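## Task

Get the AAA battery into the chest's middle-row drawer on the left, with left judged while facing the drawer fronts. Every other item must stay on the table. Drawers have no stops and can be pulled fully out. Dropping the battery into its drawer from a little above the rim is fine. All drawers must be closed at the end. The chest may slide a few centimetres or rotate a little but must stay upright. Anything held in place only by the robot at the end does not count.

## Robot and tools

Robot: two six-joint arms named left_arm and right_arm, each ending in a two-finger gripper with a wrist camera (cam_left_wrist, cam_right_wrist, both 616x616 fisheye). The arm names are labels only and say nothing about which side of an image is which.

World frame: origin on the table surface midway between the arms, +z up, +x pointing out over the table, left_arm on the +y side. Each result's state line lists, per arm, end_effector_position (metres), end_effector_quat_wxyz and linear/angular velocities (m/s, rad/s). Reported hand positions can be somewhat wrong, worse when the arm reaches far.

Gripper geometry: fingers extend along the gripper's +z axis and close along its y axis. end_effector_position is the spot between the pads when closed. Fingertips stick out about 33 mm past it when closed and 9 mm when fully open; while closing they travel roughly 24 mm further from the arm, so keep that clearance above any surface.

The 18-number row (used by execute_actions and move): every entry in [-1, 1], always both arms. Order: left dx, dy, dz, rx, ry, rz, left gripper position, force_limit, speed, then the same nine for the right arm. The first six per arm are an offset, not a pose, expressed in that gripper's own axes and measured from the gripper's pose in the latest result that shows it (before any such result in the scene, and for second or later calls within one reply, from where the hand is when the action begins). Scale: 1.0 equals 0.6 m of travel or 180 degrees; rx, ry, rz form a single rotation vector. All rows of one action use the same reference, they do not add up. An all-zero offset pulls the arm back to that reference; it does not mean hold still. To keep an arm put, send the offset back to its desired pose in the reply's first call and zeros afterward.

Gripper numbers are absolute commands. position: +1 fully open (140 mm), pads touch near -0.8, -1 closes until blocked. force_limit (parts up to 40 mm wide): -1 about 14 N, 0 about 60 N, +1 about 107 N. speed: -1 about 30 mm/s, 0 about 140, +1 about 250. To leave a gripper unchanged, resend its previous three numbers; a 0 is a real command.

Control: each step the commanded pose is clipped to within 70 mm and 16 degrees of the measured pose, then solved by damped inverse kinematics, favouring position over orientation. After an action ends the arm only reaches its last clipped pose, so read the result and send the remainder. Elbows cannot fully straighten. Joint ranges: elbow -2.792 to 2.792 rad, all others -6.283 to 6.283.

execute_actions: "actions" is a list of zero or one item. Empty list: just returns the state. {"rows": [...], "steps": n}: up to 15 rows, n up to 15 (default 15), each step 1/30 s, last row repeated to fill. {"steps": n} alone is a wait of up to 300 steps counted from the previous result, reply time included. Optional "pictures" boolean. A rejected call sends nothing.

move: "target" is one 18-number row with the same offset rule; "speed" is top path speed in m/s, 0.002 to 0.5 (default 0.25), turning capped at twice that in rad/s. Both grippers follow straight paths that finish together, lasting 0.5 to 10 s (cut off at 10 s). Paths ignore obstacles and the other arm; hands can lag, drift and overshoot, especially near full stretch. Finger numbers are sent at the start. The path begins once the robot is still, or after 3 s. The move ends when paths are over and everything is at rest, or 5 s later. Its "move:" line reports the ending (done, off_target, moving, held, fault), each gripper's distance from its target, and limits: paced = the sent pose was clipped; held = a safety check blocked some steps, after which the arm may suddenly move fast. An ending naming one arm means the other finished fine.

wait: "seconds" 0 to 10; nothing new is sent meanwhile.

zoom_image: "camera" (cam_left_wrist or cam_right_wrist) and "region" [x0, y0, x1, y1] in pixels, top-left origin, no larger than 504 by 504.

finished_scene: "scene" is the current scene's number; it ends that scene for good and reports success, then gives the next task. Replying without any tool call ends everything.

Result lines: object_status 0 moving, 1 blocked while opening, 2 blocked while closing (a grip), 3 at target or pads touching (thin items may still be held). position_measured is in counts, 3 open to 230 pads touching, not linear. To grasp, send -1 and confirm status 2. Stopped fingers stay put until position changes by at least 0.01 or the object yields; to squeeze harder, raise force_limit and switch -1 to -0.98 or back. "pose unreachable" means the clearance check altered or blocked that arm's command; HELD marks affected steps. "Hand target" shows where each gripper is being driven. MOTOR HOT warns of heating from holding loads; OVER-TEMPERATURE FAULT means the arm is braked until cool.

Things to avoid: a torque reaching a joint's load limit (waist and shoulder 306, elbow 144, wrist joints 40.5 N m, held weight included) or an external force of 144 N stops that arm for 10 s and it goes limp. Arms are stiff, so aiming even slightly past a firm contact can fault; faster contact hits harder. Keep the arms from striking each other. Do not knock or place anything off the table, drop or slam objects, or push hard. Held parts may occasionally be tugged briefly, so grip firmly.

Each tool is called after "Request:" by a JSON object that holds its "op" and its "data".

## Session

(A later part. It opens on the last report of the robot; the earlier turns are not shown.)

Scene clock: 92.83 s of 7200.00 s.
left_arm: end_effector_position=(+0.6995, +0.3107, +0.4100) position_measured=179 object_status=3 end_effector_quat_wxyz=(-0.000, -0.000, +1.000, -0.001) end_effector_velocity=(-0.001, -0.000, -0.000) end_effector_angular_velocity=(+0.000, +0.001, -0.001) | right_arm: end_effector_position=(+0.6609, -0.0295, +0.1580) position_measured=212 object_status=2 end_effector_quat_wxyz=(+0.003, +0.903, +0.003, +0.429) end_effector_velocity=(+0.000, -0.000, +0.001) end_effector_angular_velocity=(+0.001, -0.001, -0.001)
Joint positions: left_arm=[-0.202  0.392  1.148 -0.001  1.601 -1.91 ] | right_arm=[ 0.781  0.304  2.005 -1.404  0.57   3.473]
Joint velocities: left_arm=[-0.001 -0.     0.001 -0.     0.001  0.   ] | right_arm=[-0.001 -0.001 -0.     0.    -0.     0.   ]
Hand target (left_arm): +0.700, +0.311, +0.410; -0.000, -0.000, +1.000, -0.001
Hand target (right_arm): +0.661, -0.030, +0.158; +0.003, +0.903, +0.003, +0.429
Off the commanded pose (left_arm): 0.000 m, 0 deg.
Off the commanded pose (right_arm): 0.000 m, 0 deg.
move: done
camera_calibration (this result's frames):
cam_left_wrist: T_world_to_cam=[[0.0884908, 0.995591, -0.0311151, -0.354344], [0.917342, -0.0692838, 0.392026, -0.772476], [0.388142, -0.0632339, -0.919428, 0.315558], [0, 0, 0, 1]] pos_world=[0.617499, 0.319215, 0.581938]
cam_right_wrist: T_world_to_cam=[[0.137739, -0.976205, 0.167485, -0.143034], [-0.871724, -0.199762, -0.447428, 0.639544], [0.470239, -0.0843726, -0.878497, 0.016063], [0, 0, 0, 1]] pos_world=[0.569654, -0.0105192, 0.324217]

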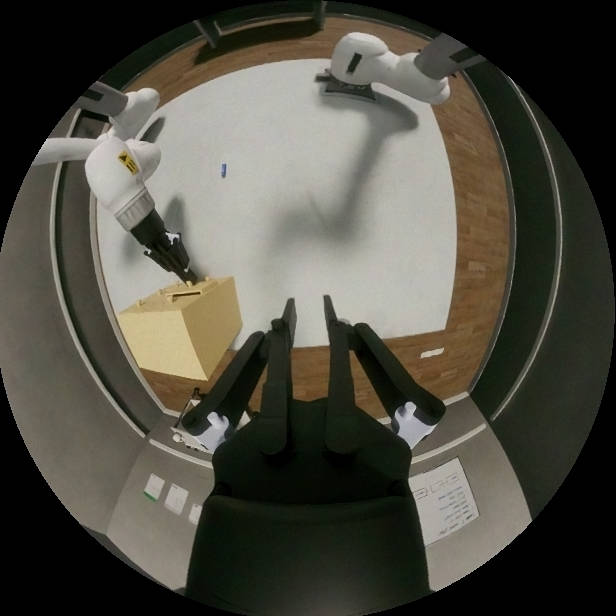

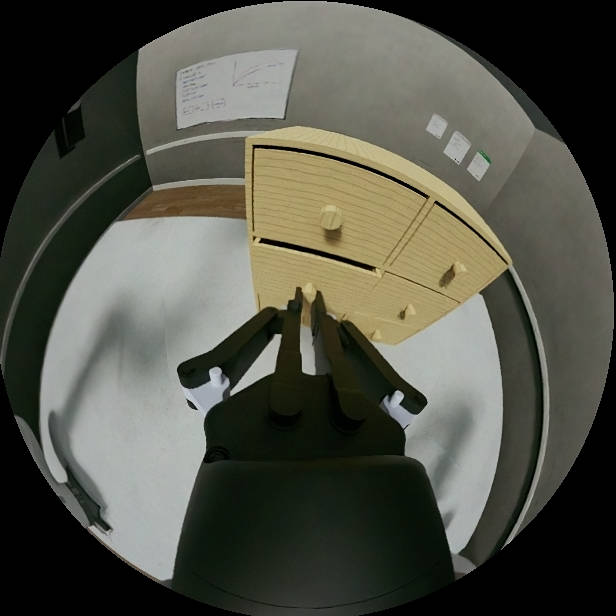

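Request:
{"op": "move", "data": {"target": [0,0,0,0,0,0,-0.4,0,0,0.014,0.002,0.023,0,0,0,-1,0,0], "speed": 0.03}}

Request:
{"op": "execute_actions", "data": {"actions": [{"rows":[[0,0,0,0,0,0,-0.4,0,0,0,0,0,0,0,0,-0.3,0,0]],"steps":10}], "pictures": false}}

Request:
{"op": "move", "data": {"target": [0,0,0,0,0,0,-0.4,0,0,0,0,-0.15,0,0,0,-0.3,0,0]}}

Request:
{"op": "zoom_image", "data": {"camera": "cam_right_wrist", "region": [220,130,480,330]}}

Scene clock: 97.03 s of 7200.00 s.
left_arm: end_effector_position=(+0.6995, +0.3107, +0.4100) position_measured=179 object_status=3 end_effector_quat_wxyz=(-0.000, -0.000, +1.000, -0.001) end_effector_velocity=(+0.000, +0.000, +0.001) end_effector_angular_velocity=(-0.000, -0.001, +0.000) | right_arm: end_effector_position=(+0.6769, -0.0308, +0.1557) position_measured=212 object_status=2 end_effector_quat_wxyz=(+0.003, +0.903, +0.003, +0.429) end_effector_velocity=(+0.000, -0.000, +0.000) end_effector_angular_velocity=(+0.000, -0.000, +0.000)
Joint positions: left_arm=[-0.202  0.392  1.148 -0.001  1.601 -1.91 ] | right_arm=[ 0.761  0.32   1.986 -1.41   0.556  3.465]
Joint velocities: left_arm=[ 0.    -0.    -0.001  0.     0.    -0.   ] | right_arm=[-0. -0. -0. -0. -0. -0.]
Hand target (left_arm): +0.700, +0.311, +0.410; -0.000, -0.000, +1.000, -0.001
Hand target (right_arm): +0.677, -0.031, +0.156; +0.003, +0.903, +0.003, +0.429
Off the commanded pose (left_arm): 0.000 m, 0 deg.
Off the commanded pose (right_arm): 0.000 m, 0 deg.
After step 90, 0.43 s passed at rest.
move: done
camera_calibration (this result's frames):
cam_left_wrist: T_world_to_cam=[[0.0884923, 0.995591, -0.0311119, -0.354345], [0.917346, -0.0692873, 0.392014, -0.772475], [0.38813, -0.0632306, -0.919433, 0.315553], [0, 0, 0, 1]] pos_world=[0.617508, 0.319213, 0.581927]
cam_right_wrist: T_world_to_cam=[[0.137744, -0.976188, 0.167584, -0.146064], [-0.871744, -0.199807, -0.44737, 0.652196], [0.470202, -0.0844677, -0.878507, 0.00646319], [0, 0, 0, 1]] pos_world=[0.585628, -0.0117264, 0.321929]

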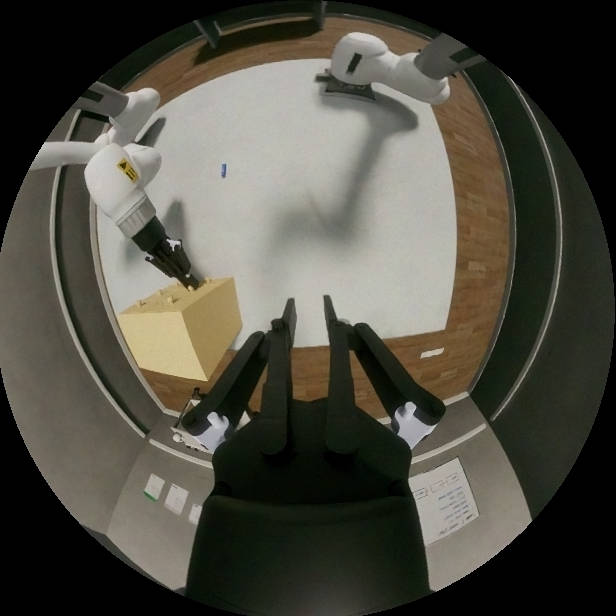

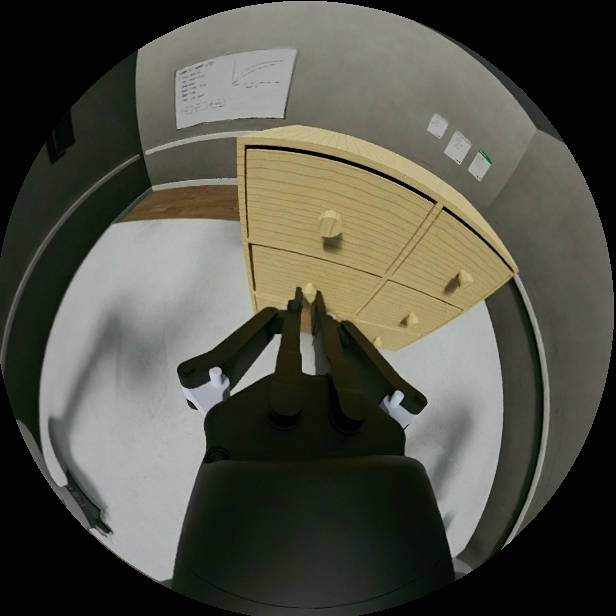

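Scene clock: 97.37 s of 7200.00 s.
left_arm: end_effector_position=(+0.6995, +0.3107, +0.4100) position_measured=179 object_status=3 end_effector_quat_wxyz=(-0.000, -0.000, +1.000, -0.001) end_effector_velocity=(+0.001, +0.000, +0.000) end_effector_angular_velocity=(-0.000, -0.001, +0.001) | right_arm: end_effector_position=(+0.6770, -0.0307, +0.1558) position_measured=167 object_status=0 end_effector_quat_wxyz=(+0.003, +0.903, +0.003, +0.429) end_effector_velocity=(-0.000, +0.000, +0.000) end_effector_angular_velocity=(-0.000, -0.000, +0.000)
Joint positions: left_arm=[-0.202  0.392  1.148 -0.001  1.601 -1.91 ] | right_arm=[ 0.761  0.32   1.986 -1.41   0.556  3.465]
Joint velocities: left_arm=[ 0.001 -0.    -0.     0.    -0.001 -0.   ] | right_arm=[ 0. -0.  0. -0. -0. -0.]
Hand target (left_arm): +0.700, +0.311, +0.410; -0.000, -0.000, +1.000, -0.001
Hand target (right_arm): +0.677, -0.031, +0.156; +0.003, +0.903, +0.003, +0.429
Off the commanded pose (left_arm): 0.000 m, 0 deg.
Off the commanded pose (right_arm): 0.000 m, 0 deg.
Steps of this call (steps 1 to 10: all 10 steps of this action). Readings (end_effector_position | what the end effector reports):
1: left_arm (+0.6995, +0.3107, +0.4100) | right_arm (+0.6769, -0.0307, +0.1557) | left_arm position_measured=179 object_status=3 | right_arm position_measured=212 object_status=0
2: left_arm (+0.6995, +0.3107, +0.4100) | right_arm (+0.6769, -0.0308, +0.1557) | left_arm position_measured=179 object_status=3 | right_arm position_measured=212 object_status=0
4: left_arm (+0.6995, +0.3107, +0.4100) | right_arm (+0.6770, -0.0307, +0.1558) | left_arm position_measured=179 object_status=3 | right_arm position_measured=194 object_status=0
8: left_arm (+0.6995, +0.3107, +0.4100) | right_arm (+0.6770, -0.0307, +0.1558) | left_arm position_measured=179 object_status=3 | right_arm position_measured=167 object_status=0
10: the state above

Scene clock: 98.37 s of 7200.00 s.
left_arm: end_effector_position=(+0.6995, +0.3107, +0.4100) position_measured=179 object_status=3 end_effector_quat_wxyz=(-0.000, -0.000, +1.000, -0.001) end_effector_velocity=(-0.000, -0.001, +0.000) end_effector_angular_velocity=(-0.000, -0.000, -0.001) | right_arm: end_effector_position=(+0.6073, -0.0306, +0.2128) position_measured=167 object_status=3 end_effector_quat_wxyz=(+0.003, +0.903, +0.003, +0.429) end_effector_velocity=(+0.000, +0.001, +0.001) end_effector_angular_velocity=(+0.001, -0.001, +0.001)
Joint positions: left_arm=[-0.202  0.392  1.148 -0.001  1.601 -1.91 ] | right_arm=[ 0.845  0.191  2.03  -1.256  0.639  3.344]
Joint velocities: left_arm=[-0.001 -0.    -0.    -0.    -0.     0.   ] | right_arm=[ 0.001 -0.    -0.001  0.     0.001 -0.   ]
Hand target (left_arm): +0.700, +0.311, +0.410; -0.000, -0.000, +1.000, -0.001
Hand target (right_arm): +0.607, -0.031, +0.213; +0.003, +0.903, +0.003, +0.429
Off the commanded pose (left_arm): 0.000 m, 0 deg.
Off the commanded pose (right_arm): 0.000 m, 0 deg.
move: done
camera_calibration (this result's frames):
cam_left_wrist: T_world_to_cam=[[0.0884923, 0.995591, -0.0311119, -0.354345], [0.917346, -0.0692873, 0.392014, -0.772475], [0.38813, -0.0632306, -0.919433, 0.315553], [0, 0, 0, 1]] pos_world=[0.617508, 0.319213, 0.581927]
cam_right_wrist: T_world_to_cam=[[0.137596, -0.976209, 0.167578, -0.145774], [-0.871811, -0.199666, -0.447302, 0.617104], [0.47012, -0.0845491, -0.878543, 0.089345], [0, 0, 0, 1]] pos_world=[0.516053, -0.0115368, 0.378954]

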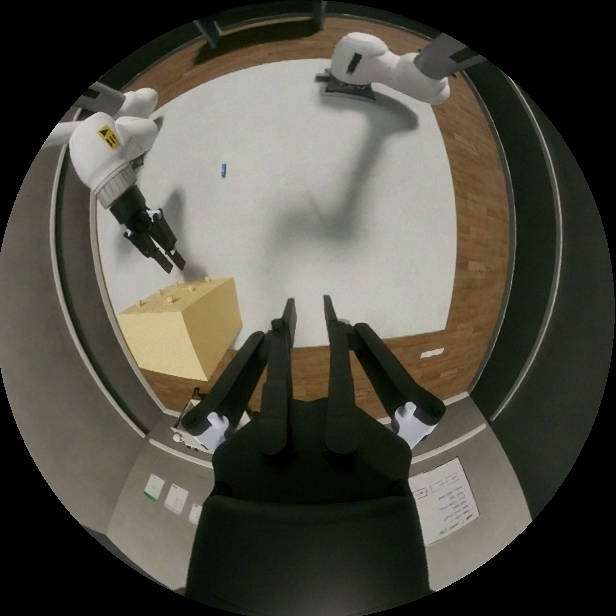

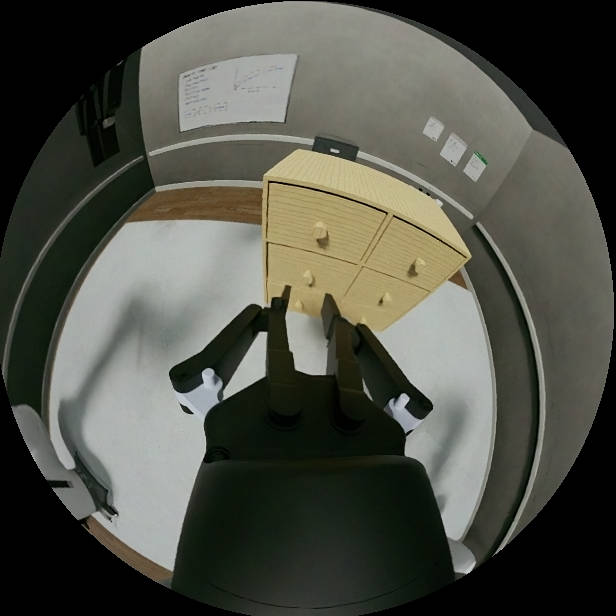

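Region (220, 130, 480, 330) of cam_right_wrist's 616x616 image, scaled by 1.938, with more detail than that image has; it fills the top 388 rows of this view, and the rest is white.

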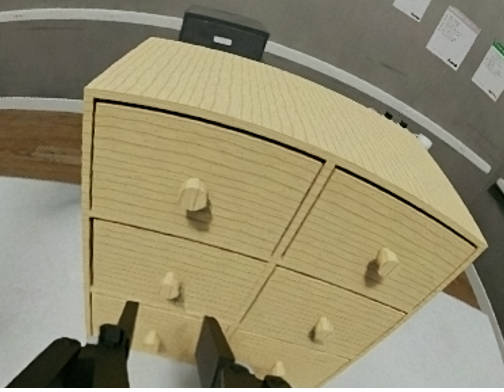

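Shut flush.

Request:
{"op": "finished_scene", "data": {"scene": 2}}

The scene is finished: the task was done.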